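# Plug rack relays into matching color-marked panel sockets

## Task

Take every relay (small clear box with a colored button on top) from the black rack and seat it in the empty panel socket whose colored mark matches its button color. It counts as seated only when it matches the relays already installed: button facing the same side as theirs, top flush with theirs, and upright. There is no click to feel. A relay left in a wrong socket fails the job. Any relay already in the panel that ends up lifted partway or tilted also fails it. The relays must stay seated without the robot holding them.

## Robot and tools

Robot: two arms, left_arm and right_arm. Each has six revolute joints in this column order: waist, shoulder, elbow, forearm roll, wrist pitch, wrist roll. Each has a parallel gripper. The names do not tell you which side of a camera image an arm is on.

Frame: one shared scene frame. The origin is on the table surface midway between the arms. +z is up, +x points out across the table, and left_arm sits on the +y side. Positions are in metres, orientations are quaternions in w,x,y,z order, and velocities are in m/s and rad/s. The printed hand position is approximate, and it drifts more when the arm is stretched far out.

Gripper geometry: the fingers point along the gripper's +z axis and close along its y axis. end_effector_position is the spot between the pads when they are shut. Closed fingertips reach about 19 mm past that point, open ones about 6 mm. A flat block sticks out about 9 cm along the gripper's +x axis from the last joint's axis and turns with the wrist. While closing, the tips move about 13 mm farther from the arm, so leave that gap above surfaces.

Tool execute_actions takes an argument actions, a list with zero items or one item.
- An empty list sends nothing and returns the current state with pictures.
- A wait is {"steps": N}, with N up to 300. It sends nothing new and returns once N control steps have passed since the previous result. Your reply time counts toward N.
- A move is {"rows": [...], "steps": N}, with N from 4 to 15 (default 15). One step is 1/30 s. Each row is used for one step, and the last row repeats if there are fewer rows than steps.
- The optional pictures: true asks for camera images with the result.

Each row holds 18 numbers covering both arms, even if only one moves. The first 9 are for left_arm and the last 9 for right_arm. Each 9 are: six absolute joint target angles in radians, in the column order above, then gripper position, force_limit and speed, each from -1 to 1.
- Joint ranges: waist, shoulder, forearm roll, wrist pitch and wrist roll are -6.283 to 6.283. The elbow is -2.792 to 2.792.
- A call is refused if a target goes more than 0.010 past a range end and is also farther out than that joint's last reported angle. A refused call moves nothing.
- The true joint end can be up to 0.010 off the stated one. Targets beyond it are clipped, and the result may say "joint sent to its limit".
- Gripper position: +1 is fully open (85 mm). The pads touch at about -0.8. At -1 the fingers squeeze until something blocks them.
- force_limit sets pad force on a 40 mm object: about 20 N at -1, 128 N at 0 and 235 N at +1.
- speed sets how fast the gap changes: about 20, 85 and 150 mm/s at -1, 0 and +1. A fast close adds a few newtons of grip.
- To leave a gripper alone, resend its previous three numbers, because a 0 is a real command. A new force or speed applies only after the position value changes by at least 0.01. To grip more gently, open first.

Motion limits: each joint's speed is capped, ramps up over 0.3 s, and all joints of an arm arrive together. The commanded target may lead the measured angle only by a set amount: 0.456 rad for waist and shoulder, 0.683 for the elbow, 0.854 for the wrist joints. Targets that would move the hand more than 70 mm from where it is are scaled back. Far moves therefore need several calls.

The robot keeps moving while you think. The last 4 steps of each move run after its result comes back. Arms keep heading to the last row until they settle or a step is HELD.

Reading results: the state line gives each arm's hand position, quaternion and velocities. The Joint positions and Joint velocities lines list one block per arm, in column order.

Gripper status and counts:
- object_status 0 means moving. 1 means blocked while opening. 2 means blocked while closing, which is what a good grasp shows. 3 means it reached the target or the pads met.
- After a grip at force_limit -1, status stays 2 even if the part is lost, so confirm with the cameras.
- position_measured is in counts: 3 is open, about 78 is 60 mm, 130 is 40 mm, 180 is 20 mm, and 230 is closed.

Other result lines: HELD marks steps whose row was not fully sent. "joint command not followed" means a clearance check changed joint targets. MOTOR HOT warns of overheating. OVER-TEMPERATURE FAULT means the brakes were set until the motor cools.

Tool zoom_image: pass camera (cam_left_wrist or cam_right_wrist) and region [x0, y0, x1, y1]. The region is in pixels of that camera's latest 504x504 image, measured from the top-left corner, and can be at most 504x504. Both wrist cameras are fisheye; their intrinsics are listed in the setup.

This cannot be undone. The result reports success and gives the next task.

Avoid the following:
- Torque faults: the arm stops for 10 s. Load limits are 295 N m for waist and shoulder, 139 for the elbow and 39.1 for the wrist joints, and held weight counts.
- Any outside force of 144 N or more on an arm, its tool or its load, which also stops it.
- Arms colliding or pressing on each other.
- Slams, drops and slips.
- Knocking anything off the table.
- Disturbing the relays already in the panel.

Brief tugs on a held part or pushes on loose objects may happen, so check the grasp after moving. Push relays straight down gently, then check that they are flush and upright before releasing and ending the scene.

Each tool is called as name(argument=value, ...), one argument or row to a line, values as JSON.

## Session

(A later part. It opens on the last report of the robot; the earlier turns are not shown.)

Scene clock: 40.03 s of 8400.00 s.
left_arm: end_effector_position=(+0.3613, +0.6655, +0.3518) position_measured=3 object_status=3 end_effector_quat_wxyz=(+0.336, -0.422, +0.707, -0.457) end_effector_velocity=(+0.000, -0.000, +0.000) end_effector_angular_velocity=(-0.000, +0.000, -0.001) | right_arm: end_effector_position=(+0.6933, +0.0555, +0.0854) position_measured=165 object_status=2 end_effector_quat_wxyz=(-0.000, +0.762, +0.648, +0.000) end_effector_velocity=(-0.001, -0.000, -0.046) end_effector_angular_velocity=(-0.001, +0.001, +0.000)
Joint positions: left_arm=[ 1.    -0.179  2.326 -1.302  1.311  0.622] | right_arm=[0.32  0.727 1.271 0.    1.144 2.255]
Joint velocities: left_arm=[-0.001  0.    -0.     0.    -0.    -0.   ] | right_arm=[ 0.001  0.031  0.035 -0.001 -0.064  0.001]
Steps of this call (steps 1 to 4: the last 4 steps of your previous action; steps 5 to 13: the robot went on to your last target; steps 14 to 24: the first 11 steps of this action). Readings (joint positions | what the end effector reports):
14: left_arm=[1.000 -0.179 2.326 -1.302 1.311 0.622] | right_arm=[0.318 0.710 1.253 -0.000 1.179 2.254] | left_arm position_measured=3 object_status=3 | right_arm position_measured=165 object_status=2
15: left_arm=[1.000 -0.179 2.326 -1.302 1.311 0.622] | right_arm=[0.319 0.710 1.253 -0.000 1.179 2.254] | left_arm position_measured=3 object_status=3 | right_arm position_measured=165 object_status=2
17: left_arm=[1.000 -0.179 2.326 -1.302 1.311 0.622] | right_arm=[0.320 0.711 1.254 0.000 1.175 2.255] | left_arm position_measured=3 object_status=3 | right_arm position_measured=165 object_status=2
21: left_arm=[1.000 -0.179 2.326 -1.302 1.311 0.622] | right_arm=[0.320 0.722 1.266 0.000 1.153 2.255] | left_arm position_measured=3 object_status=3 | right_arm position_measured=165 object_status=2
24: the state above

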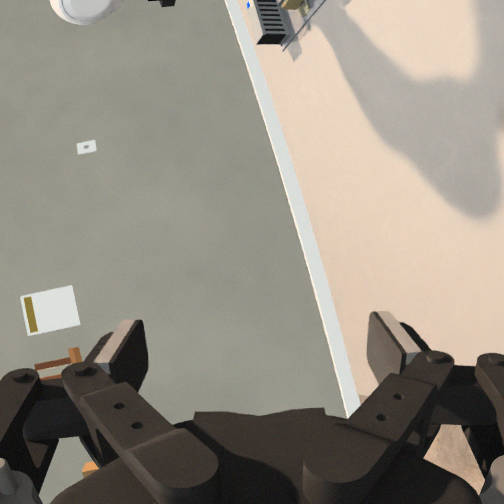

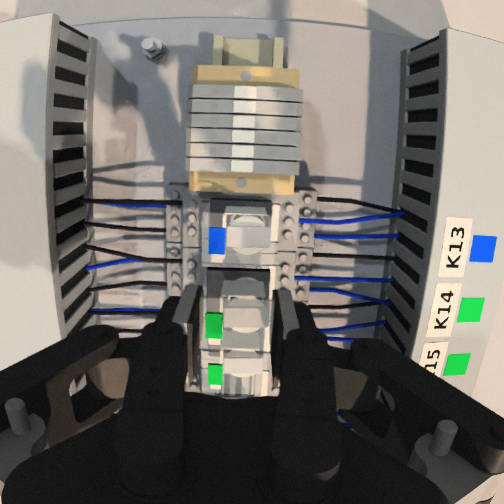

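execute_actions(
  actions=[
    {"rows":[[1.0,-0.179,2.326,-1.302,1.311,0.622,1,0,0,0.3197,0.7286,1.2723,0,1.1407,2.2553,-1,-0.5,0.1],[1.0,-0.179,2.326,-1.302,1.311,0.622,1,0,0,0.3197,0.7293,1.273,0,1.1393,2.2553,-1,-0.5,0.1],[1.0,-0.179,2.326,-1.302,1.311,0.622,1,0,0,0.3197,0.73,1.2738,0,1.1379,2.2553,-1,-0.5,0.1],[1.0,-0.179,2.326,-1.302,1.311,0.622,1,0,0,0.3197,0.7307,1.2745,0,1.1365,2.2553,-1,-0.5,0.1],[1.0,-0.179,2.326,-1.302,1.311,0.622,1,0,0,0.3197,0.7313,1.2752,0,1.1351,2.2553,-1,-0.5,0.1],[1.0,-0.179,2.326,-1.302,1.311,0.622,1,0,0,0.3197,0.732,1.276,0,1.1336,2.2553,-1,-0.5,0.1],[1.0,-0.179,2.326,-1.302,1.311,0.622,1,0,0,0.3197,0.7327,1.2767,0,1.1322,2.2553,-1,-0.5,0.1],[1.0,-0.179,2.326,-1.302,1.311,0.622,1,0,0,0.3197,0.7334,1.2774,0,1.1308,2.2553,-1,-0.5,0.1]],"steps":15},
  ],
  pictures=true,
)

zoom_image(
  camera="cam_right_wrist",
  region=[160,170,320,400],
)

Scene clock: 40.70 s of 8400.00 s.
left_arm: end_effector_position=(+0.3613, +0.6655, +0.3518) position_measured=3 object_status=3 end_effector_quat_wxyz=(+0.336, -0.422, +0.707, -0.457) end_effector_velocity=(+0.000, -0.000, -0.000) end_effector_angular_velocity=(+0.001, -0.000, -0.001) | right_arm: end_effector_position=(+0.6932, +0.0554, +0.0761) position_measured=165 object_status=2 end_effector_quat_wxyz=(+0.000, +0.762, +0.648, +0.000) end_effector_velocity=(-0.000, +0.000, -0.002) end_effector_angular_velocity=(+0.000, -0.001, +0.000)
Joint positions: left_arm=[ 1.    -0.179  2.326 -1.302  1.311  0.622] | right_arm=[ 0.32   0.733  1.277 -0.     1.131  2.255]
Joint velocities: left_arm=[-0.001  0.     0.001 -0.    -0.     0.001] | right_arm=[ 0.     0.001  0.002 -0.    -0.004  0.   ]
Steps of this call (steps 1 to 4: the last 4 steps of your previous action; steps 5 to 9: the robot went on to your last target; steps 10 to 20: the first 11 steps of this action). Readings (joint positions | what the end effector reports):
10: left_arm=[1.000 -0.179 2.326 -1.302 1.311 0.622] | right_arm=[0.320 0.728 1.272 0.000 1.142 2.255] | left_arm position_measured=3 object_status=3 | right_arm position_measured=165 object_status=2
11: left_arm=[1.000 -0.179 2.326 -1.302 1.311 0.622] | right_arm=[0.320 0.728 1.272 0.000 1.141 2.255] | left_arm position_measured=3 object_status=3 | right_arm position_measured=165 object_status=2
13: left_arm=[1.000 -0.179 2.326 -1.302 1.311 0.622] | right_arm=[0.320 0.730 1.273 -0.000 1.139 2.255] | left_arm position_measured=3 object_status=3 | right_arm position_measured=165 object_status=2
17: left_arm=[1.000 -0.179 2.326 -1.302 1.311 0.622] | right_arm=[0.320 0.732 1.276 -0.000 1.133 2.255] | left_arm position_measured=3 object_status=3 | right_arm position_measured=165 object_status=2
20: the state above

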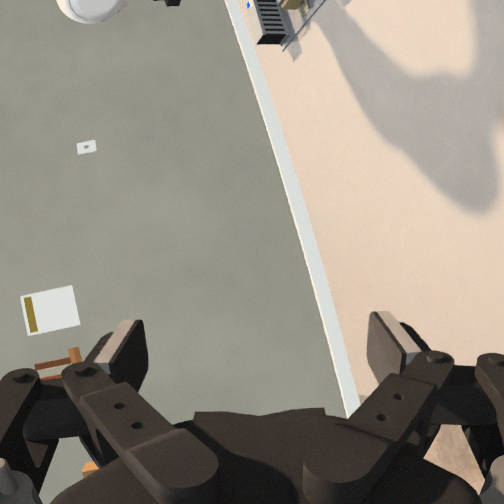

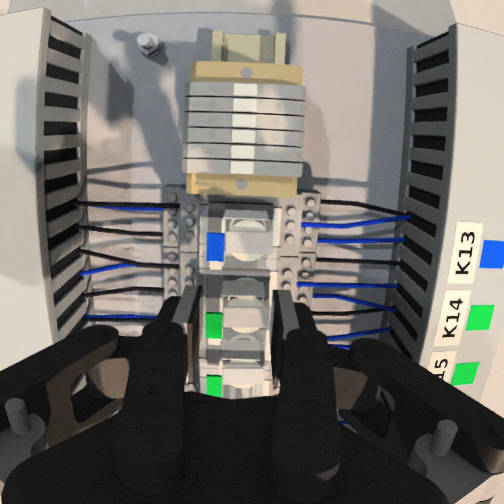

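Region (160, 170, 320, 400) of cam_right_wrist's 504x504 image, scaled by 2.191, with more detail than that image has; it fills the left 351 columns of this view, and the rest is white.

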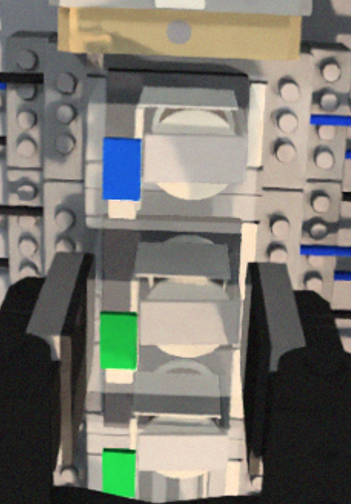

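execute_actions(
  actions=[
    {"rows":[[1.0,-0.179,2.326,-1.302,1.311,0.622,1,0,0,0.3197,0.7338,1.2778,0,1.1301,2.2553,-1,-0.5,0.1],[1.0,-0.179,2.326,-1.302,1.311,0.622,1,0,0,0.3197,0.7341,1.2782,0,1.1294,2.2553,-1,-0.5,0.1],[1.0,-0.179,2.326,-1.302,1.311,0.622,1,0,0,0.3197,0.7344,1.2785,0,1.1287,2.2553,-1,-0.5,0.1],[1.0,-0.179,2.326,-1.302,1.311,0.622,1,0,0,0.3197,0.7348,1.2789,0,1.128,2.2553,-1,-0.5,0.1],[1.0,-0.179,2.326,-1.302,1.311,0.622,1,0,0,0.3197,0.7348,1.2789,0,1.128,2.2553,-1,-0.5,0.1],[1.0,-0.179,2.326,-1.302,1.311,0.622,1,0,0,0.3197,0.7348,1.2789,0,1.128,2.2553,-0.05,-0.5,0.5]],"steps":15},
  ],
)

execute_actions(
  actions=[
    {"rows":[[1.0,-0.179,2.326,-1.302,1.311,0.622,1,0,0,0.3197,0.7102,1.2528,0,1.1786,2.2553,-0.05,-0.5,0.5]],"steps":12},
  ],
  pictures=true,
)

zoom_image(
  camera="cam_right_wrist",
  region=[160,170,320,400],
)

Scene clock: 41.27 s of 8400.00 s.
left_arm: end_effector_position=(+0.3613, +0.6655, +0.3518) position_measured=3 object_status=3 end_effector_quat_wxyz=(+0.336, -0.422, +0.707, -0.457) end_effector_velocity=(-0.000, -0.001, +0.000) end_effector_angular_velocity=(-0.002, -0.000, -0.001) | right_arm: end_effector_position=(+0.6931, +0.0553, +0.0733) position_measured=140 object_status=0 end_effector_quat_wxyz=(-0.000, +0.762, +0.648, -0.000) end_effector_velocity=(+0.001, -0.001, +0.000) end_effector_angular_velocity=(+0.001, -0.000, -0.002)
Joint positions: left_arm=[ 1.    -0.179  2.326 -1.302  1.311  0.622] | right_arm=[ 0.32   0.735  1.279 -0.     1.128  2.255]
Joint velocities: left_arm=[-0.    -0.     0.     0.     0.002 -0.001] | right_arm=[-0.001  0.    -0.001  0.001  0.    -0.   ]
Steps of this call (steps 1 to 4: the last 4 steps of your previous action; steps 5 to 6: the robot went on to your last target; steps 7 to 17: the first 11 steps of this action). Readings (joint positions | what the end effector reports):
7: left_arm=[1.000 -0.179 2.326 -1.302 1.311 0.622] | right_arm=[0.320 0.733 1.277 -0.000 1.131 2.255] | left_arm position_measured=3 object_status=3 | right_arm position_measured=165 object_status=2
8: left_arm=[1.000 -0.179 2.326 -1.302 1.311 0.622] | right_arm=[0.320 0.734 1.278 -0.000 1.130 2.255] | left_arm position_measured=3 object_status=3 | right_arm position_measured=165 object_status=2
10: left_arm=[1.000 -0.179 2.326 -1.302 1.311 0.622] | right_arm=[0.320 0.734 1.278 -0.000 1.129 2.255] | left_arm position_measured=3 object_status=3 | right_arm position_measured=165 object_status=2
14: left_arm=[1.000 -0.179 2.326 -1.302 1.311 0.622] | right_arm=[0.320 0.735 1.279 -0.000 1.128 2.255] | left_arm position_measured=3 object_status=3 | right_arm position_measured=159 object_status=0
17: the state above

Scene clock: 41.67 s of 8400.00 s.
left_arm: end_effector_position=(+0.3613, +0.6655, +0.3518) position_measured=3 object_status=3 end_effector_quat_wxyz=(+0.336, -0.422, +0.707, -0.457) end_effector_velocity=(-0.000, -0.000, +0.000) end_effector_angular_velocity=(-0.001, -0.000, -0.000) | right_arm: end_effector_position=(+0.6931, +0.0554, +0.1099) position_measured=135 object_status=3 end_effector_quat_wxyz=(-0.000, +0.762, +0.648, +0.000) end_effector_velocity=(-0.000, -0.001, -0.000) end_effector_angular_velocity=(-0.001, +0.002, -0.001)
Joint positions: left_arm=[ 1.    -0.179  2.326 -1.302  1.311  0.622] | right_arm=[0.32  0.71  1.253 0.    1.178 2.255]
Joint velocities: left_arm=[-0.    -0.001  0.    -0.     0.    -0.001] | right_arm=[-0.001  0.     0.    -0.     0.002  0.   ]
Steps of this call (steps 1 to 4: the last 4 steps of your previous action; steps 5 to 12: the first 8 steps of this action). Readings (joint positions | what the end effector reports):
5: left_arm=[1.000 -0.179 2.326 -1.302 1.311 0.622] | right_arm=[0.320 0.735 1.279 -0.000 1.128 2.255] | left_arm position_measured=3 object_status=3 | right_arm position_measured=136 object_status=0
6: left_arm=[1.000 -0.179 2.326 -1.302 1.311 0.622] | right_arm=[0.320 0.732 1.276 -0.000 1.135 2.255] | left_arm position_measured=3 object_status=3 | right_arm position_measured=136 object_status=0
8: left_arm=[1.000 -0.179 2.326 -1.302 1.311 0.622] | right_arm=[0.320 0.714 1.256 -0.000 1.171 2.255] | left_arm position_measured=3 object_status=3 | right_arm position_measured=135 object_status=0
12: the state above

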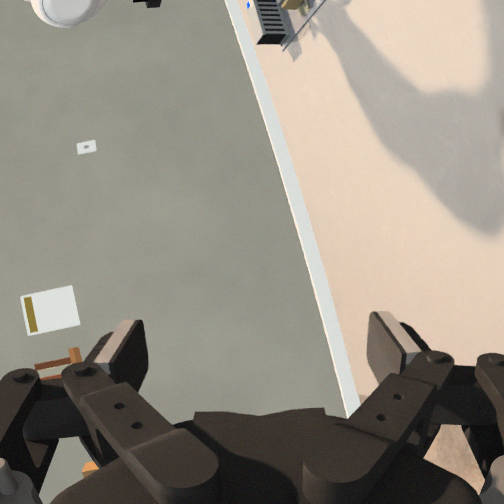

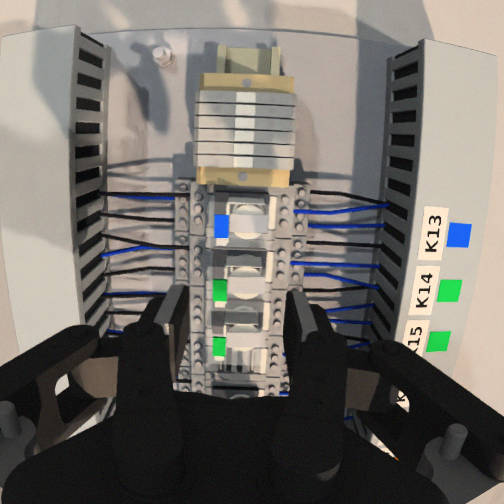

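Region (160, 170, 320, 400) of cam_right_wrist's 504x504 image, scaled by 2.191, with more detail than that image has; it fills the left 351 columns of this view, and the rest is white.

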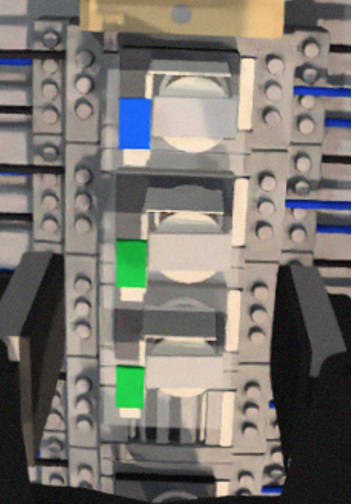

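execute_actions(
  actions=[],
)

Scene clock: 42.20 s of 8400.00 s.
left_arm: end_effector_position=(+0.3613, +0.6655, +0.3518) position_measured=3 object_status=3 end_effector_quat_wxyz=(+0.336, -0.422, +0.707, -0.457) end_effector_velocity=(-0.000, +0.001, +0.000) end_effector_angular_velocity=(-0.001, +0.000, +0.002) | right_arm: end_effector_position=(+0.6932, +0.0554, +0.1098) position_measured=135 object_status=3 end_effector_quat_wxyz=(+0.000, +0.762, +0.648, +0.000) end_effector_velocity=(+0.000, -0.000, -0.001) end_effector_angular_velocity=(-0.001, +0.001, -0.000)
Joint positions: left_arm=[ 1.    -0.179  2.326 -1.302  1.311  0.622] | right_arm=[ 0.32   0.71   1.253 -0.     1.179  2.255]
Joint velocities: left_arm=[ 0.002  0.    -0.    -0.     0.    -0.001] | right_arm=[-0.     0.002  0.    -0.001  0.    -0.   ]
Kept back: nothing.
Steps of this call (steps 1 to 4: the last 4 steps of your previous action; steps 5 to 15: the robot went on to your last target; step 16: nothing new was sent). Readings (joint positions | what the end effector reports):
1: left_arm=[1.000 -0.179 2.326 -1.302 1.311 0.622] | right_arm=[0.320 0.710 1.253 0.000 1.178 2.255] | left_arm position_measured=3 object_status=3 | right_arm position_measured=135 object_status=3
2: left_arm=[1.000 -0.179 2.326 -1.302 1.311 0.622] | right_arm=[0.320 0.710 1.253 0.000 1.179 2.255] | left_arm position_measured=3 object_status=3 | right_arm position_measured=135 object_status=3
4: left_arm=[1.000 -0.179 2.326 -1.302 1.311 0.622] | right_arm=[0.320 0.710 1.253 0.000 1.179 2.255] | left_arm position_measured=3 object_status=3 | right_arm position_measured=135 object_status=3
8: left_arm=[1.000 -0.179 2.326 -1.302 1.311 0.622] | right_arm=[0.320 0.710 1.253 0.000 1.179 2.255] | left_arm position_measured=3 object_status=3 | right_arm position_measured=135 object_status=3
16: the state above
All arms were judged still, so your last target was given up. Only a new action makes them travel on or press farther. Fingers that are still opening or closing keep moving.

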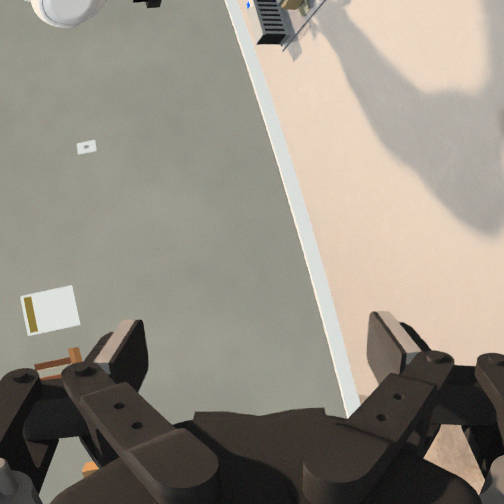

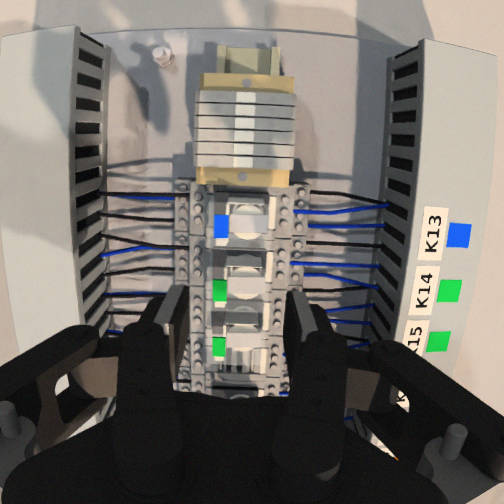

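execute_actions(
  actions=[
    {"rows":[[1.0,-0.179,2.326,-1.302,1.311,0.622,1,0,0,0.3197,0.7102,1.2528,0,1.1786,2.2553,-1,-0.5,1],[1.0,-0.179,2.326,-1.302,1.311,0.622,1,0,0,0.3197,0.7102,1.2528,0,1.1786,2.2553,-1,-0.5,1],[1.0,-0.179,2.326,-1.302,1.311,0.622,1,0,0,0.3197,0.7102,1.2528,0,1.1786,2.2553,-1,-0.5,1],[1.0,-0.179,2.326,-1.302,1.311,0.622,1,0,0,0.3197,0.7102,1.2528,0,1.1786,2.2553,-1,-0.5,1],[1.0,-0.179,2.326,-1.302,1.311,0.622,1,0,0,0.3197,0.7102,1.2528,0,1.1786,2.2553,-1,-0.5,1],[1.0,-0.179,2.326,-1.302,1.311,0.622,1,0,0,0.3197,0.7102,1.2528,0,1.1786,2.2553,-1,-0.5,1],[1.0,-0.179,2.326,-1.302,1.311,0.622,1,0,0,0.3197,0.7102,1.2528,0,1.1786,2.2553,-1,-0.5,1],[1.0,-0.179,2.326,-1.302,1.311,0.622,1,0,0,0.3197,0.7116,1.2542,0,1.1758,2.2553,-1,-0.5,1],[1.0,-0.179,2.326,-1.302,1.311,0.622,1,0,0,0.3197,0.7136,1.2564,0,1.1716,2.2553,-1,-0.5,1],[1.0,-0.179,2.326,-1.302,1.311,0.622,1,0,0,0.3197,0.7157,1.2586,0,1.1674,2.2553,-1,-0.5,1],[1.0,-0.179,2.326,-1.302,1.311,0.622,1,0,0,0.3197,0.7177,1.2608,0,1.1631,2.2553,-1,-0.5,1],[1.0,-0.179,2.326,-1.302,1.311,0.622,1,0,0,0.3197,0.7191,1.2622,0,1.1603,2.2553,-1,-0.5,1],[1.0,-0.179,2.326,-1.302,1.311,0.622,1,0,0,0.3197,0.7204,1.2637,0,1.1575,2.2553,-1,-0.5,1],[1.0,-0.179,2.326,-1.302,1.311,0.622,1,0,0,0.3197,0.7211,1.2644,0,1.1561,2.2553,-1,-0.5,1],[1.0,-0.179,2.326,-1.302,1.311,0.622,1,0,0,0.3197,0.7218,1.2651,0,1.1547,2.2553,-1,-0.5,1]],"steps":15},
  ],
)

execute_actions(
  actions=[
    {"rows":[[1.0,-0.179,2.326,-1.302,1.311,0.622,1,0,0,0.3197,0.7221,1.2655,0,1.1540,2.2553,-1,-0.5,1],[1.0,-0.179,2.326,-1.302,1.311,0.622,1,0,0,0.3197,0.7225,1.2658,0,1.1533,2.2553,-1,-0.5,1],[1.0,-0.179,2.326,-1.302,1.311,0.622,1,0,0,0.3197,0.7228,1.2662,0,1.1526,2.2553,-1,-0.5,1],[1.0,-0.179,2.326,-1.302,1.311,0.622,1,0,0,0.3197,0.7232,1.2666,0,1.1519,2.2553,-1,-0.5,1],[1.0,-0.179,2.326,-1.302,1.311,0.622,1,0,0,0.3197,0.7235,1.2669,0,1.1512,2.2553,-1,-0.5,1],[1.0,-0.179,2.326,-1.302,1.311,0.622,1,0,0,0.3197,0.7239,1.2673,0,1.1505,2.2553,-1,-0.5,1],[1.0,-0.179,2.326,-1.302,1.311,0.622,1,0,0,0.3197,0.7242,1.2677,0,1.1498,2.2553,-1,-0.5,1],[1.0,-0.179,2.326,-1.302,1.311,0.622,1,0,0,0.3197,0.7245,1.2680,0,1.1491,2.2553,-1,-0.5,1]],"steps":13},
  ],
  pictures=true,
)

Scene clock: 43.10 s of 8400.00 s.
left_arm: end_effector_position=(+0.3613, +0.6655, +0.3518) position_measured=3 object_status=3 end_effector_quat_wxyz=(+0.336, -0.422, +0.707, -0.457) end_effector_velocity=(-0.000, -0.000, -0.001) end_effector_angular_velocity=(-0.001, +0.001, +0.001) | right_arm: end_effector_position=(+0.6931, +0.0554, +0.1037) position_measured=231 object_status=0 end_effector_quat_wxyz=(-0.000, +0.762, +0.648, -0.000) end_effector_velocity=(-0.000, -0.000, -0.090) end_effector_angular_velocity=(-0.002, +0.003, +0.000)
Joint positions: left_arm=[ 1.    -0.179  2.326 -1.302  1.311  0.622] | right_arm=[ 0.32   0.714  1.257 -0.     1.171  2.255]
Joint velocities: left_arm=[-0.    -0.     0.001 -0.    -0.001 -0.   ] | right_arm=[ 0.     0.06   0.067  0.    -0.123 -0.   ]
Steps of this call (steps 1 to 16: nothing new was sent; steps 17 to 27: the first 11 steps of this action). Readings (joint positions | what the end effector reports):
17: left_arm=[1.000 -0.179 2.326 -1.302 1.311 0.622] | right_arm=[0.320 0.710 1.253 -0.000 1.179 2.255] | left_arm position_measured=3 object_status=3 | right_arm position_measured=135 object_status=0
18: left_arm=[1.000 -0.179 2.326 -1.302 1.311 0.622] | right_arm=[0.320 0.710 1.253 -0.000 1.179 2.255] | left_arm position_measured=3 object_status=3 | right_arm position_measured=136 object_status=0
20: left_arm=[1.000 -0.179 2.326 -1.302 1.311 0.622] | right_arm=[0.320 0.710 1.253 -0.000 1.179 2.255] | left_arm position_measured=3 object_status=3 | right_arm position_measured=153 object_status=0
24: left_arm=[1.000 -0.179 2.326 -1.302 1.311 0.622] | right_arm=[0.320 0.710 1.253 -0.000 1.179 2.255] | left_arm position_measured=3 object_status=3 | right_arm position_measured=202 object_status=0
27: the state above

Scene clock: 43.53 s of 8400.00 s.
left_arm: end_effector_position=(+0.3613, +0.6655, +0.3518) position_measured=3 object_status=3 end_effector_quat_wxyz=(+0.336, -0.422, +0.707, -0.457) end_effector_velocity=(-0.000, +0.001, -0.000) end_effector_angular_velocity=(-0.001, +0.001, +0.002) | right_arm: end_effector_position=(+0.6934, +0.0555, +0.0894) position_measured=231 object_status=3 end_effector_quat_wxyz=(+0.000, +0.762, +0.648, +0.000) end_effector_velocity=(+0.002, +0.002, -0.010) end_effector_angular_velocity=(+0.004, -0.009, +0.001)
Joint positions: left_arm=[ 1.    -0.179  2.326 -1.302  1.311  0.622] | right_arm=[ 0.32   0.724  1.268 -0.     1.15   2.255]
Joint velocities: left_arm=[ 0.001  0.001 -0.    -0.    -0.    -0.001] | right_arm=[ 0.     0.006  0.008 -0.001 -0.024 -0.   ]
Steps of this call (steps 1 to 4: the last 4 steps of your previous action; steps 5 to 13: the first 9 steps of this action). Readings (joint positions | what the end effector reports):
5: left_arm=[1.000 -0.179 2.326 -1.302 1.311 0.622] | right_arm=[0.320 0.721 1.265 -0.000 1.156 2.255] | left_arm position_measured=3 object_status=3 | right_arm position_measured=231 object_status=3
6: left_arm=[1.000 -0.179 2.326 -1.302 1.311 0.622] | right_arm=[0.320 0.722 1.265 -0.000 1.155 2.255] | left_arm position_measured=3 object_status=3 | right_arm position_measured=231 object_status=3
8: left_arm=[1.000 -0.179 2.326 -1.302 1.311 0.622] | right_arm=[0.320 0.723 1.266 -0.000 1.153 2.255] | left_arm position_measured=3 object_status=3 | right_arm position_measured=231 object_status=3
12: left_arm=[1.000 -0.179 2.326 -1.302 1.311 0.622] | right_arm=[0.320 0.724 1.267 -0.000 1.150 2.255] | left_arm position_measured=3 object_status=3 | right_arm position_measured=231 object_status=3
13: the state above

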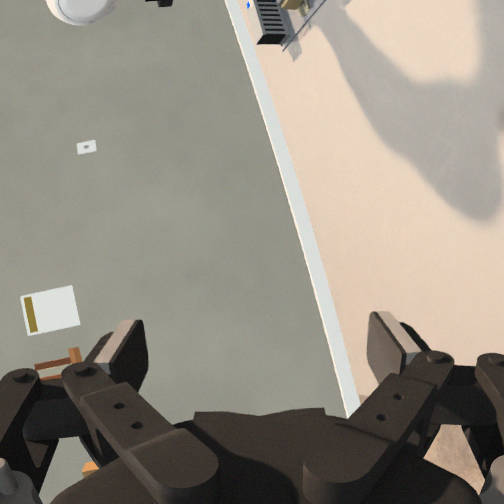

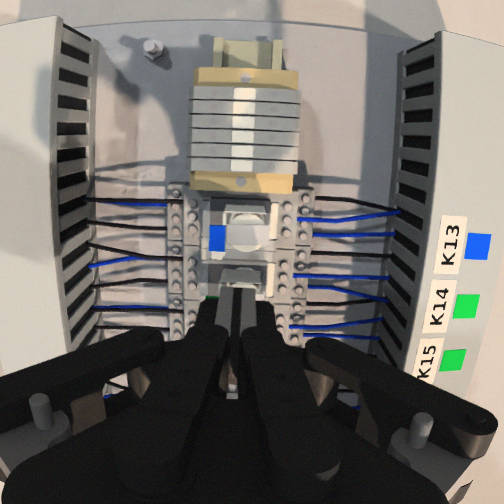

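execute_actions(
  actions=[
    {"rows":[[1.0,-0.179,2.326,-1.302,1.311,0.622,1,0,0,0.3197,0.7247,1.2682,0,1.1487,2.2553,-1,-0.5,1],[1.0,-0.179,2.326,-1.302,1.311,0.622,1,0,0,0.3197,0.7249,1.2684,0,1.1483,2.2553,-1,-0.5,1],[1.0,-0.179,2.326,-1.302,1.311,0.622,1,0,0,0.3197,0.7251,1.2686,0,1.1479,2.2553,-1,-0.5,1],[1.0,-0.179,2.326,-1.302,1.311,0.622,1,0,0,0.3197,0.7253,1.2688,0,1.1475,2.2553,-1,-0.5,1],[1.0,-0.179,2.326,-1.302,1.311,0.622,1,0,0,0.3197,0.7255,1.2691,0,1.1470,2.2553,-1,-0.5,1]],"steps":12},
  ],
)

Scene clock: 44.03 s of 8400.00 s.
left_arm: end_effector_position=(+0.3613, +0.6655, +0.3518) position_measured=3 object_status=3 end_effector_quat_wxyz=(+0.336, -0.422, +0.707, -0.457) end_effector_velocity=(+0.000, -0.000, -0.000) end_effector_angular_velocity=(-0.001, +0.000, -0.000) | right_arm: end_effector_position=(+0.6933, +0.0555, +0.0873) position_measured=231 object_status=3 end_effector_quat_wxyz=(+0.000, +0.762, +0.648, -0.000) end_effector_velocity=(+0.000, -0.000, +0.001) end_effector_angular_velocity=(+0.001, -0.001, -0.000)
Joint positions: left_arm=[ 1.    -0.179  2.326 -1.302  1.311  0.622] | right_arm=[ 0.32   0.725  1.269 -0.     1.147  2.255]
Joint velocities: left_arm=[-0.  0.  0.  0.  0. -0.] | right_arm=[-0.    -0.001 -0.     0.    -0.001 -0.   ]
Steps of this call (steps 1 to 4: the last 4 steps of your previous action; steps 5 to 7: the robot went on to your last target; steps 8 to 15: the first 8 steps of this action). Readings (joint positions | what the end effector reports):
8: left_arm=[1.000 -0.179 2.326 -1.302 1.311 0.622] | right_arm=[0.320 0.724 1.268 -0.000 1.149 2.255] | left_arm position_measured=3 object_status=3 | right_arm position_measured=231 object_status=3
9: left_arm=[1.000 -0.179 2.326 -1.302 1.311 0.622] | right_arm=[0.320 0.724 1.268 -0.000 1.149 2.255] | left_arm position_measured=3 object_status=3 | right_arm position_measured=231 object_status=3
11: left_arm=[1.000 -0.179 2.326 -1.302 1.311 0.622] | right_arm=[0.320 0.725 1.269 -0.000 1.148 2.255] | left_arm position_measured=3 object_status=3 | right_arm position_measured=231 object_status=3
15: the state above

execute_actions(
  actions=[
    {"rows":[[1.0,-0.179,2.326,-1.302,1.311,0.622,1,0,0,0.3197,0.7225,1.2658,0,1.1533,2.2553,-1,-0.5,1],[1.0,-0.179,2.326,-1.302,1.311,0.622,1,0,0,0.3197,0.7170,1.2600,0,1.1646,2.2553,-1,-0.5,1],[1.0,-0.179,2.326,-1.302,1.311,0.622,1,0,0,0.3197,0.7102,1.2528,0,1.1786,2.2553,-1,-0.5,1],[1.0,-0.179,2.326,-1.302,1.311,0.622,1,0,0,0.3197,0.7034,1.2452,0,1.193,2.2553,-1,-0.5,1],[1.0,-0.179,2.326,-1.302,1.311,0.622,1,0,0,0.3197,0.6968,1.2376,0,1.2072,2.2553,0.1,-0.5,0.5]],"steps":15},
  ],
  pictures=true,
)

Scene clock: 44.60 s of 8400.00 s.
left_arm: end_effector_position=(+0.3613, +0.6655, +0.3518) position_measured=3 object_status=3 end_effector_quat_wxyz=(+0.336, -0.422, +0.707, -0.457) end_effector_velocity=(+0.000, +0.000, +0.000) end_effector_angular_velocity=(+0.002, -0.001, -0.000) | right_arm: end_effector_position=(+0.6927, +0.0552, +0.1298) position_measured=189 object_status=0 end_effector_quat_wxyz=(-0.000, +0.762, +0.648, -0.000) end_effector_velocity=(-0.000, -0.001, -0.000) end_effector_angular_velocity=(-0.001, +0.002, -0.000)
Joint positions: left_arm=[ 1.    -0.179  2.326 -1.302  1.311  0.622] | right_arm=[0.32  0.697 1.238 0.    1.207 2.255]
Joint velocities: left_arm=[-0.    -0.    -0.    -0.    -0.001  0.001] | right_arm=[-0.     0.    -0.    -0.     0.002  0.   ]
Steps of this call (steps 1 to 4: the last 4 steps of your previous action; steps 5 to 6: the robot went on to your last target; steps 7 to 17: the first 11 steps of this action). Readings (joint positions | what the end effector reports):
7: left_arm=[1.000 -0.179 2.326 -1.302 1.311 0.622] | right_arm=[0.320 0.725 1.269 -0.000 1.147 2.255] | left_arm position_measured=3 object_status=3 | right_arm position_measured=231 object_status=3
8: left_arm=[1.000 -0.179 2.326 -1.302 1.311 0.622] | right_arm=[0.320 0.725 1.268 -0.000 1.149 2.255] | left_arm position_measured=3 object_status=3 | right_arm position_measured=231 object_status=3
10: left_arm=[1.000 -0.179 2.326 -1.302 1.311 0.622] | right_arm=[0.320 0.717 1.259 -0.000 1.167 2.255] | left_arm position_measured=3 object_status=3 | right_arm position_measured=231 object_status=3
14: left_arm=[1.000 -0.179 2.326 -1.302 1.311 0.622] | right_arm=[0.320 0.697 1.238 0.000 1.206 2.255] | left_arm position_measured=3 object_status=3 | right_arm position_measured=218 object_status=0
17: the state above

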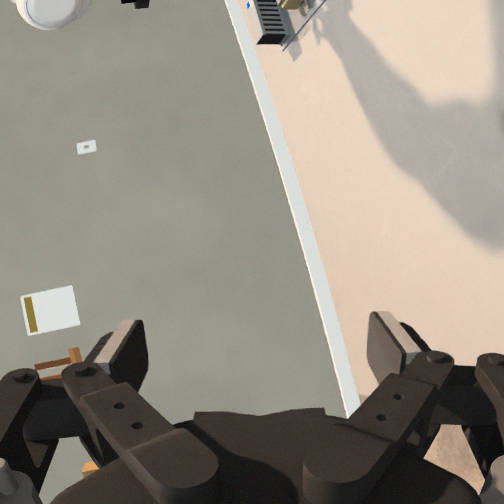

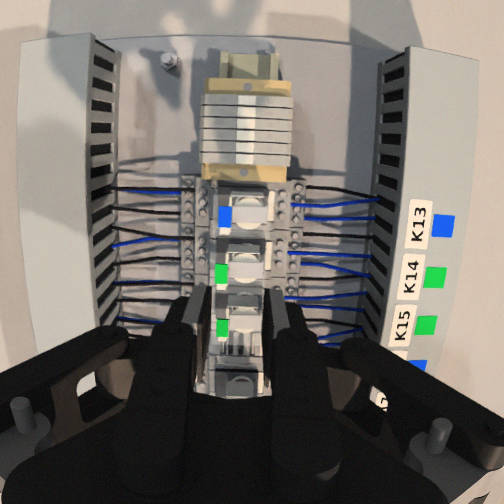

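execute_actions(
  actions=[
    {"rows":[[1.0,-0.179,2.326,-1.302,1.311,0.622,1,0,0,0.3197,0.677,1.213,0,1.2516,2.2553,0.1,-0.5,0.5],[1.0,-0.179,2.326,-1.302,1.311,0.622,1,0,0,0.3197,0.677,1.213,0,1.2516,2.2553,0.1,-0.5,0.5],[1.0,-0.179,2.326,-1.302,1.311,0.622,1,0,0,0.3197,0.677,1.213,0,1.2516,2.2553,0.1,-0.5,0.5],[1.0,-0.179,2.326,-1.302,1.311,0.622,1,0,0,0.25,0.62,1.30,0,1.2216,2.25,0.1,-0.5,0.5],[1.0,-0.179,2.326,-1.302,1.311,0.622,1,0,0,-0.0061,0.4123,1.6454,0,1.0838,2.2295,0.1,-0.5,0.5]],"steps":15},
  ],
)

execute_actions(
  actions=[
    {"rows":[[1.0,-0.179,2.326,-1.302,1.311,0.622,1,0,0,-0.0061,0.4123,1.6454,0,1.0838,2.2295,0.1,-0.5,0.5],[1.0,-0.179,2.326,-1.302,1.311,0.622,1,0,0,-0.0061,0.4123,1.6454,0,1.0838,2.2295,0.1,-0.5,0.5],[1.0,-0.179,2.326,-1.302,1.311,0.622,1,0,0,-0.0061,0.4123,1.6454,0,1.0838,2.2295,0.1,-0.5,0.5],[1.0,-0.179,2.326,-1.302,1.311,0.622,1,0,0,-0.0061,0.4619,1.6935,0,1.0861,2.2295,0.1,-0.5,0.5],[1.0,-0.179,2.326,-1.302,1.311,0.622,1,0,0,-0.0061,0.4619,1.6935,0,0.9861,2.2295,0.1,-0.5,0.5]],"steps":15},
  ],
  pictures=true,
)

Scene clock: 45.70 s of 8400.00 s.
left_arm: end_effector_position=(+0.3613, +0.6655, +0.3518) position_measured=3 object_status=3 end_effector_quat_wxyz=(+0.336, -0.422, +0.707, -0.457) end_effector_velocity=(+0.000, -0.001, +0.001) end_effector_angular_velocity=(-0.000, -0.001, -0.002) | right_arm: end_effector_position=(+0.6918, -0.0552, +0.1702) position_measured=117 object_status=3 end_effector_quat_wxyz=(+0.001, +0.794, +0.608, +0.003) end_effector_velocity=(-0.061, -0.555, -0.013) end_effector_angular_velocity=(-0.010, +0.022, -0.514)
Joint positions: left_arm=[ 1.    -0.179  2.326 -1.302  1.311  0.622] | right_arm=[ 0.21   0.584  1.353 -0.     1.197  2.247]
Joint velocities: left_arm=[-0.001 -0.001 -0.    -0.     0.001 -0.001] | right_arm=[-0.559 -0.442  0.756 -0.    -0.29  -0.045]
Steps of this call (steps 1 to 4: the last 4 steps of your previous action; steps 5 to 15: the robot went on to your last target; steps 16 to 22: nothing new was sent; steps 23 to 33: the first 11 steps of this action). Readings (joint positions | what the end effector reports):
23: left_arm=[1.000 -0.179 2.326 -1.302 1.311 0.622] | right_arm=[0.320 0.697 1.237 -0.000 1.207 2.255] | left_arm position_measured=3 object_status=3 | right_arm position_measured=117 object_status=3
24: left_arm=[1.000 -0.179 2.326 -1.302 1.311 0.622] | right_arm=[0.320 0.694 1.234 -0.000 1.215 2.255] | left_arm position_measured=3 object_status=3 | right_arm position_measured=117 object_status=3
26: left_arm=[1.000 -0.179 2.326 -1.302 1.311 0.622] | right_arm=[0.320 0.679 1.215 -0.000 1.246 2.255] | left_arm position_measured=3 object_status=3 | right_arm position_measured=117 object_status=3
30: left_arm=[1.000 -0.179 2.326 -1.302 1.311 0.622] | right_arm=[0.266 0.628 1.277 0.000 1.227 2.252] | left_arm position_measured=3 object_status=3 | right_arm position_measured=117 object_status=3
33: the state above

Scene clock: 46.20 s of 8400.00 s.
left_arm: end_effector_position=(+0.3613, +0.6655, +0.3518) position_measured=3 object_status=3 end_effector_quat_wxyz=(+0.336, -0.422, +0.707, -0.457) end_effector_velocity=(-0.000, -0.000, -0.000) end_effector_angular_velocity=(-0.001, +0.001, +0.000) | right_arm: end_effector_position=(+0.6342, -0.2549, +0.1000) position_measured=117 object_status=3 end_effector_quat_wxyz=(-0.000, +0.850, +0.527, -0.000) end_effector_velocity=(+0.009, -0.006, -0.007) end_effector_angular_velocity=(+0.007, -0.037, -0.010)
Joint positions: left_arm=[ 1.    -0.179  2.326 -1.302  1.311  0.622] | right_arm=[-0.006  0.462  1.693  0.     0.987  2.23 ]
Joint velocities: left_arm=[ 0.     0.001  0.    -0.     0.    -0.   ] | right_arm=[-0.011  0.001  0.014  0.    -0.052 -0.001]
Steps of this call (steps 1 to 4: the last 4 steps of your previous action; steps 5 to 15: the first 11 steps of this action). Readings (joint positions | what the end effector reports):
5: left_arm=[1.000 -0.179 2.326 -1.302 1.311 0.622] | right_arm=[0.115 0.509 1.482 -0.000 1.147 2.240] | left_arm position_measured=3 object_status=3 | right_arm position_measured=117 object_status=3
6: left_arm=[1.000 -0.179 2.326 -1.302 1.311 0.622] | right_arm=[0.096 0.493 1.508 -0.000 1.137 2.238] | left_arm position_measured=3 object_status=3 | right_arm position_measured=117 object_status=3
8: left_arm=[1.000 -0.179 2.326 -1.302 1.311 0.622] | right_arm=[0.057 0.463 1.560 -0.000 1.117 2.235] | left_arm position_measured=3 object_status=3 | right_arm position_measured=117 object_status=3
12: left_arm=[1.000 -0.179 2.326 -1.302 1.311 0.622] | right_arm=[0.009 0.451 1.662 0.000 1.040 2.231] | left_arm position_measured=3 object_status=3 | right_arm position_measured=117 object_status=3
15: the state above

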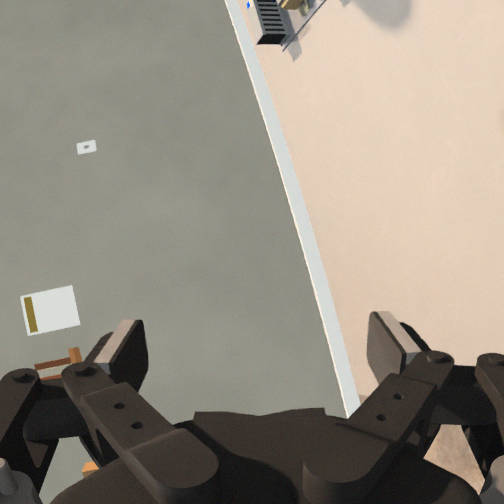

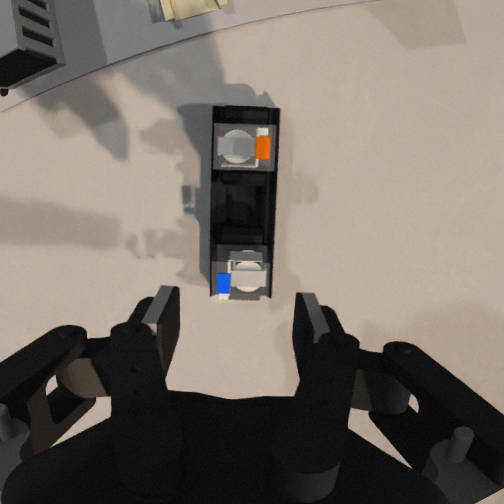

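zoom_image(
  camera="cam_right_wrist",
  region=[160,90,330,330],
)

Region (160, 90, 330, 330) of cam_right_wrist's 504x504 image, scaled by 2.100, with more detail than that image has; it fills the left 357 columns of this view, and the rest is white.

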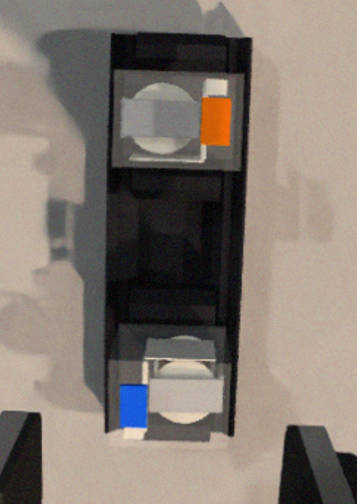

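execute_actions(
  actions=[
    {"rows":[[1.0,-0.179,2.326,-1.302,1.311,0.622,1,0,0,-0.0074,0.4633,1.6912,0,0.9871,2.2282,0.1,-0.5,0.5],[1.0,-0.179,2.326,-1.302,1.311,0.622,1,0,0,-0.0074,0.4633,1.6912,0,0.9871,2.2282,0.1,-0.5,0.5],[1.0,-0.179,2.326,-1.302,1.311,0.622,1,0,0,-0.0074,0.4728,1.6980,0,0.9708,2.2282,0.1,-0.5,0.5],[1.0,-0.179,2.326,-1.302,1.311,0.622,1,0,0,-0.0074,0.4823,1.7047,0,0.9546,2.2282,0.1,-0.5,0.5],[1.0,-0.179,2.326,-1.302,1.311,0.622,1,0,0,-0.0074,0.4919,1.7111,0,0.9386,2.2282,0.1,-0.5,0.5],[1.0,-0.179,2.326,-1.302,1.311,0.622,1,0,0,-0.0074,0.5014,1.7174,0,0.9228,2.2282,0.1,-0.5,0.5],[1.0,-0.179,2.326,-1.302,1.311,0.622,1,0,0,-0.0074,0.5109,1.7235,0,0.9072,2.2282,0.1,-0.5,0.5]],"steps":15},
  ],
  pictures=true,
)

Scene clock: 47.10 s of 8400.00 s.
left_arm: end_effector_position=(+0.3613, +0.6655, +0.3518) position_measured=3 object_status=3 end_effector_quat_wxyz=(+0.336, -0.422, +0.707, -0.457) end_effector_velocity=(+0.000, -0.001, -0.000) end_effector_angular_velocity=(-0.000, -0.000, -0.001) | right_arm: end_effector_position=(+0.6354, -0.2559, +0.0498) position_measured=117 object_status=3 end_effector_quat_wxyz=(-0.000, +0.850, +0.527, -0.000) end_effector_velocity=(+0.004, +0.001, +0.001) end_effector_angular_velocity=(+0.003, -0.013, -0.000)
Joint positions: left_arm=[ 1.    -0.179  2.326 -1.302  1.311  0.622] | right_arm=[-0.007  0.511  1.723 -0.     0.908  2.228]
Joint velocities: left_arm=[-0.001 -0.     0.     0.     0.    -0.   ] | right_arm=[ 0.    -0.001  0.     0.001 -0.013  0.   ]
Steps of this call (steps 1 to 4: the last 4 steps of your previous action; steps 5 to 15: the robot went on to your last target; step 16: nothing new was sent; steps 17 to 27: the first 11 steps of this action). Readings (joint positions | what the end effector reports):
17: left_arm=[1.000 -0.179 2.326 -1.302 1.311 0.622] | right_arm=[-0.006 0.462 1.693 0.000 0.986 2.229] | left_arm position_measured=3 object_status=3 | right_arm position_measured=117 object_status=3
18: left_arm=[1.000 -0.179 2.326 -1.302 1.311 0.622] | right_arm=[-0.007 0.462 1.693 0.000 0.986 2.229] | left_arm position_measured=3 object_status=3 | right_arm position_measured=117 object_status=3
20: left_arm=[1.000 -0.179 2.326 -1.302 1.311 0.622] | right_arm=[-0.007 0.466 1.693 0.000 0.981 2.228] | left_arm position_measured=3 object_status=3 | right_arm position_measured=117 object_status=3
24: left_arm=[1.000 -0.179 2.326 -1.302 1.311 0.622] | right_arm=[-0.007 0.500 1.717 0.000 0.925 2.228] | left_arm position_measured=3 object_status=3 | right_arm position_measured=117 object_status=3
27: the state above

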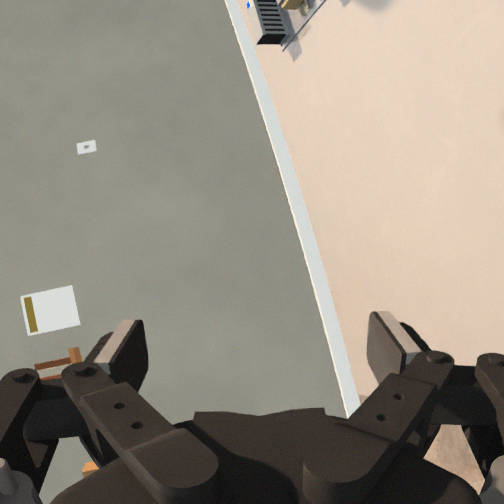

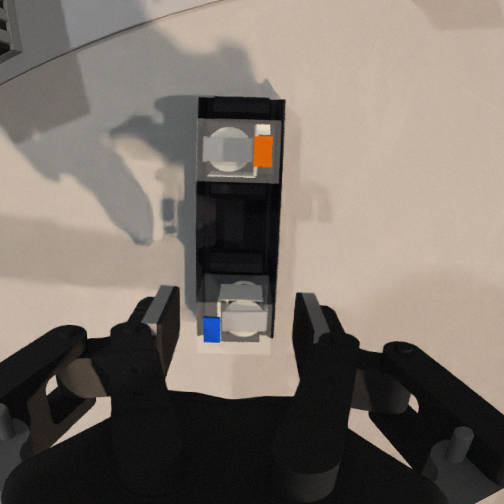

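execute_actions(
  actions=[
    {"rows":[[1.0,-0.179,2.326,-1.302,1.311,0.622,1,0,0,-0.0084,0.5101,1.7249,0,0.9066,2.2272,0.1,-0.5,0.5],[1.0,-0.179,2.326,-1.302,1.311,0.622,1,0,0,-0.0084,0.5101,1.7249,0,0.9066,2.2272,0.1,-0.5,0.5],[1.0,-0.179,2.326,-1.302,1.311,0.622,1,0,0,-0.0084,0.5101,1.7249,0,0.9066,2.2272,-1,-0.5,0.3]],"steps":15},
  ],
)

execute_actions(
  actions=[
    {"rows":[[1.0,-0.179,2.326,-1.302,1.311,0.622,1,0,0,-0.0084,0.5101,1.7249,0,0.9066,2.2272,-1,-0.5,0.3]],"steps":8},
  ],
  pictures=true,
)

Scene clock: 47.70 s of 8400.00 s.
left_arm: end_effector_position=(+0.3613, +0.6655, +0.3518) position_measured=3 object_status=3 end_effector_quat_wxyz=(+0.336, -0.422, +0.707, -0.457) end_effector_velocity=(-0.000, -0.001, -0.000) end_effector_angular_velocity=(+0.001, -0.000, -0.001) | right_arm: end_effector_position=(+0.6350, -0.2567, +0.0498) position_measured=164 object_status=0 end_effector_quat_wxyz=(-0.000, +0.850, +0.527, -0.000) end_effector_velocity=(-0.000, -0.000, -0.001) end_effector_angular_velocity=(-0.000, +0.001, -0.001)
Joint positions: left_arm=[ 1.    -0.179  2.326 -1.302  1.311  0.622] | right_arm=[-0.008  0.51   1.725 -0.     0.907  2.227]
Joint velocities: left_arm=[-0.001 -0.     0.001  0.    -0.     0.001] | right_arm=[-0.     0.001  0.     0.     0.     0.   ]
Steps of this call (steps 1 to 4: the last 4 steps of your previous action; steps 5 to 7: the robot went on to your last target; steps 8 to 18: the first 11 steps of this action). Readings (joint positions | what the end effector reports):
8: left_arm=[1.000 -0.179 2.326 -1.302 1.311 0.622] | right_arm=[-0.007 0.511 1.723 -0.000 0.907 2.228] | left_arm position_measured=3 object_status=3 | right_arm position_measured=117 object_status=3
9: left_arm=[1.000 -0.179 2.326 -1.302 1.311 0.622] | right_arm=[-0.008 0.511 1.724 -0.000 0.907 2.228] | left_arm position_measured=3 object_status=3 | right_arm position_measured=117 object_status=3
11: left_arm=[1.000 -0.179 2.326 -1.302 1.311 0.622] | right_arm=[-0.008 0.511 1.725 -0.000 0.907 2.227] | left_arm position_measured=3 object_status=3 | right_arm position_measured=117 object_status=0
15: left_arm=[1.000 -0.179 2.326 -1.302 1.311 0.622] | right_arm=[-0.008 0.510 1.725 -0.000 0.907 2.227] | left_arm position_measured=3 object_status=3 | right_arm position_measured=145 object_status=0
18: the state above

Scene clock: 47.97 s of 8400.00 s.
left_arm: end_effector_position=(+0.3613, +0.6655, +0.3518) position_measured=3 object_status=3 end_effector_quat_wxyz=(+0.336, -0.422, +0.707, -0.457) end_effector_velocity=(+0.000, +0.000, +0.000) end_effector_angular_velocity=(+0.000, +0.000, +0.001) | right_arm: end_effector_position=(+0.6350, -0.2567, +0.0498) position_measured=164 object_status=2 end_effector_quat_wxyz=(-0.000, +0.850, +0.527, -0.000) end_effector_velocity=(+0.000, +0.000, +0.000) end_effector_angular_velocity=(+0.000, -0.001, +0.000)
Joint positions: left_arm=[ 1.    -0.179  2.326 -1.302  1.311  0.622] | right_arm=[-0.008  0.51   1.725 -0.     0.907  2.227]
Joint velocities: left_arm=[-0.    -0.    -0.    -0.    -0.001 -0.001] | right_arm=[ 0. -0. -0.  0. -0. -0.]
Steps of this call (steps 1 to 4: the last 4 steps of your previous action; steps 5 to 8: the first 4 steps of this action). Readings (joint positions | what the end effector reports):
5: left_arm=[1.000 -0.179 2.326 -1.302 1.311 0.622] | right_arm=[-0.008 0.510 1.725 -0.000 0.907 2.227] | left_arm position_measured=3 object_status=3 | right_arm position_measured=164 object_status=2
6: left_arm=[1.000 -0.179 2.326 -1.302 1.311 0.622] | right_arm=[-0.008 0.510 1.725 -0.000 0.907 2.227] | left_arm position_measured=3 object_status=3 | right_arm position_measured=164 object_status=2
8: the state above

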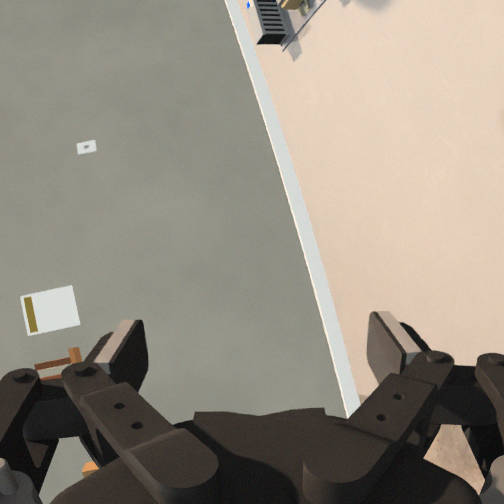

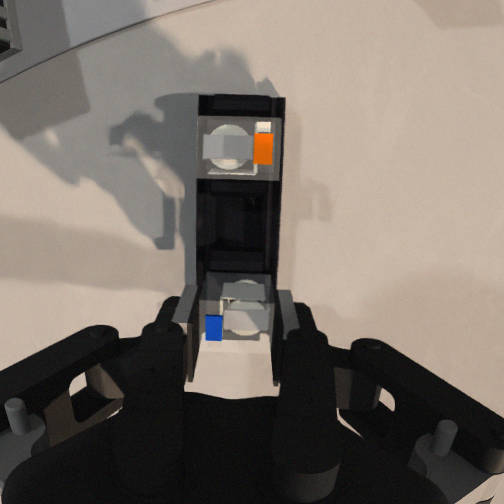

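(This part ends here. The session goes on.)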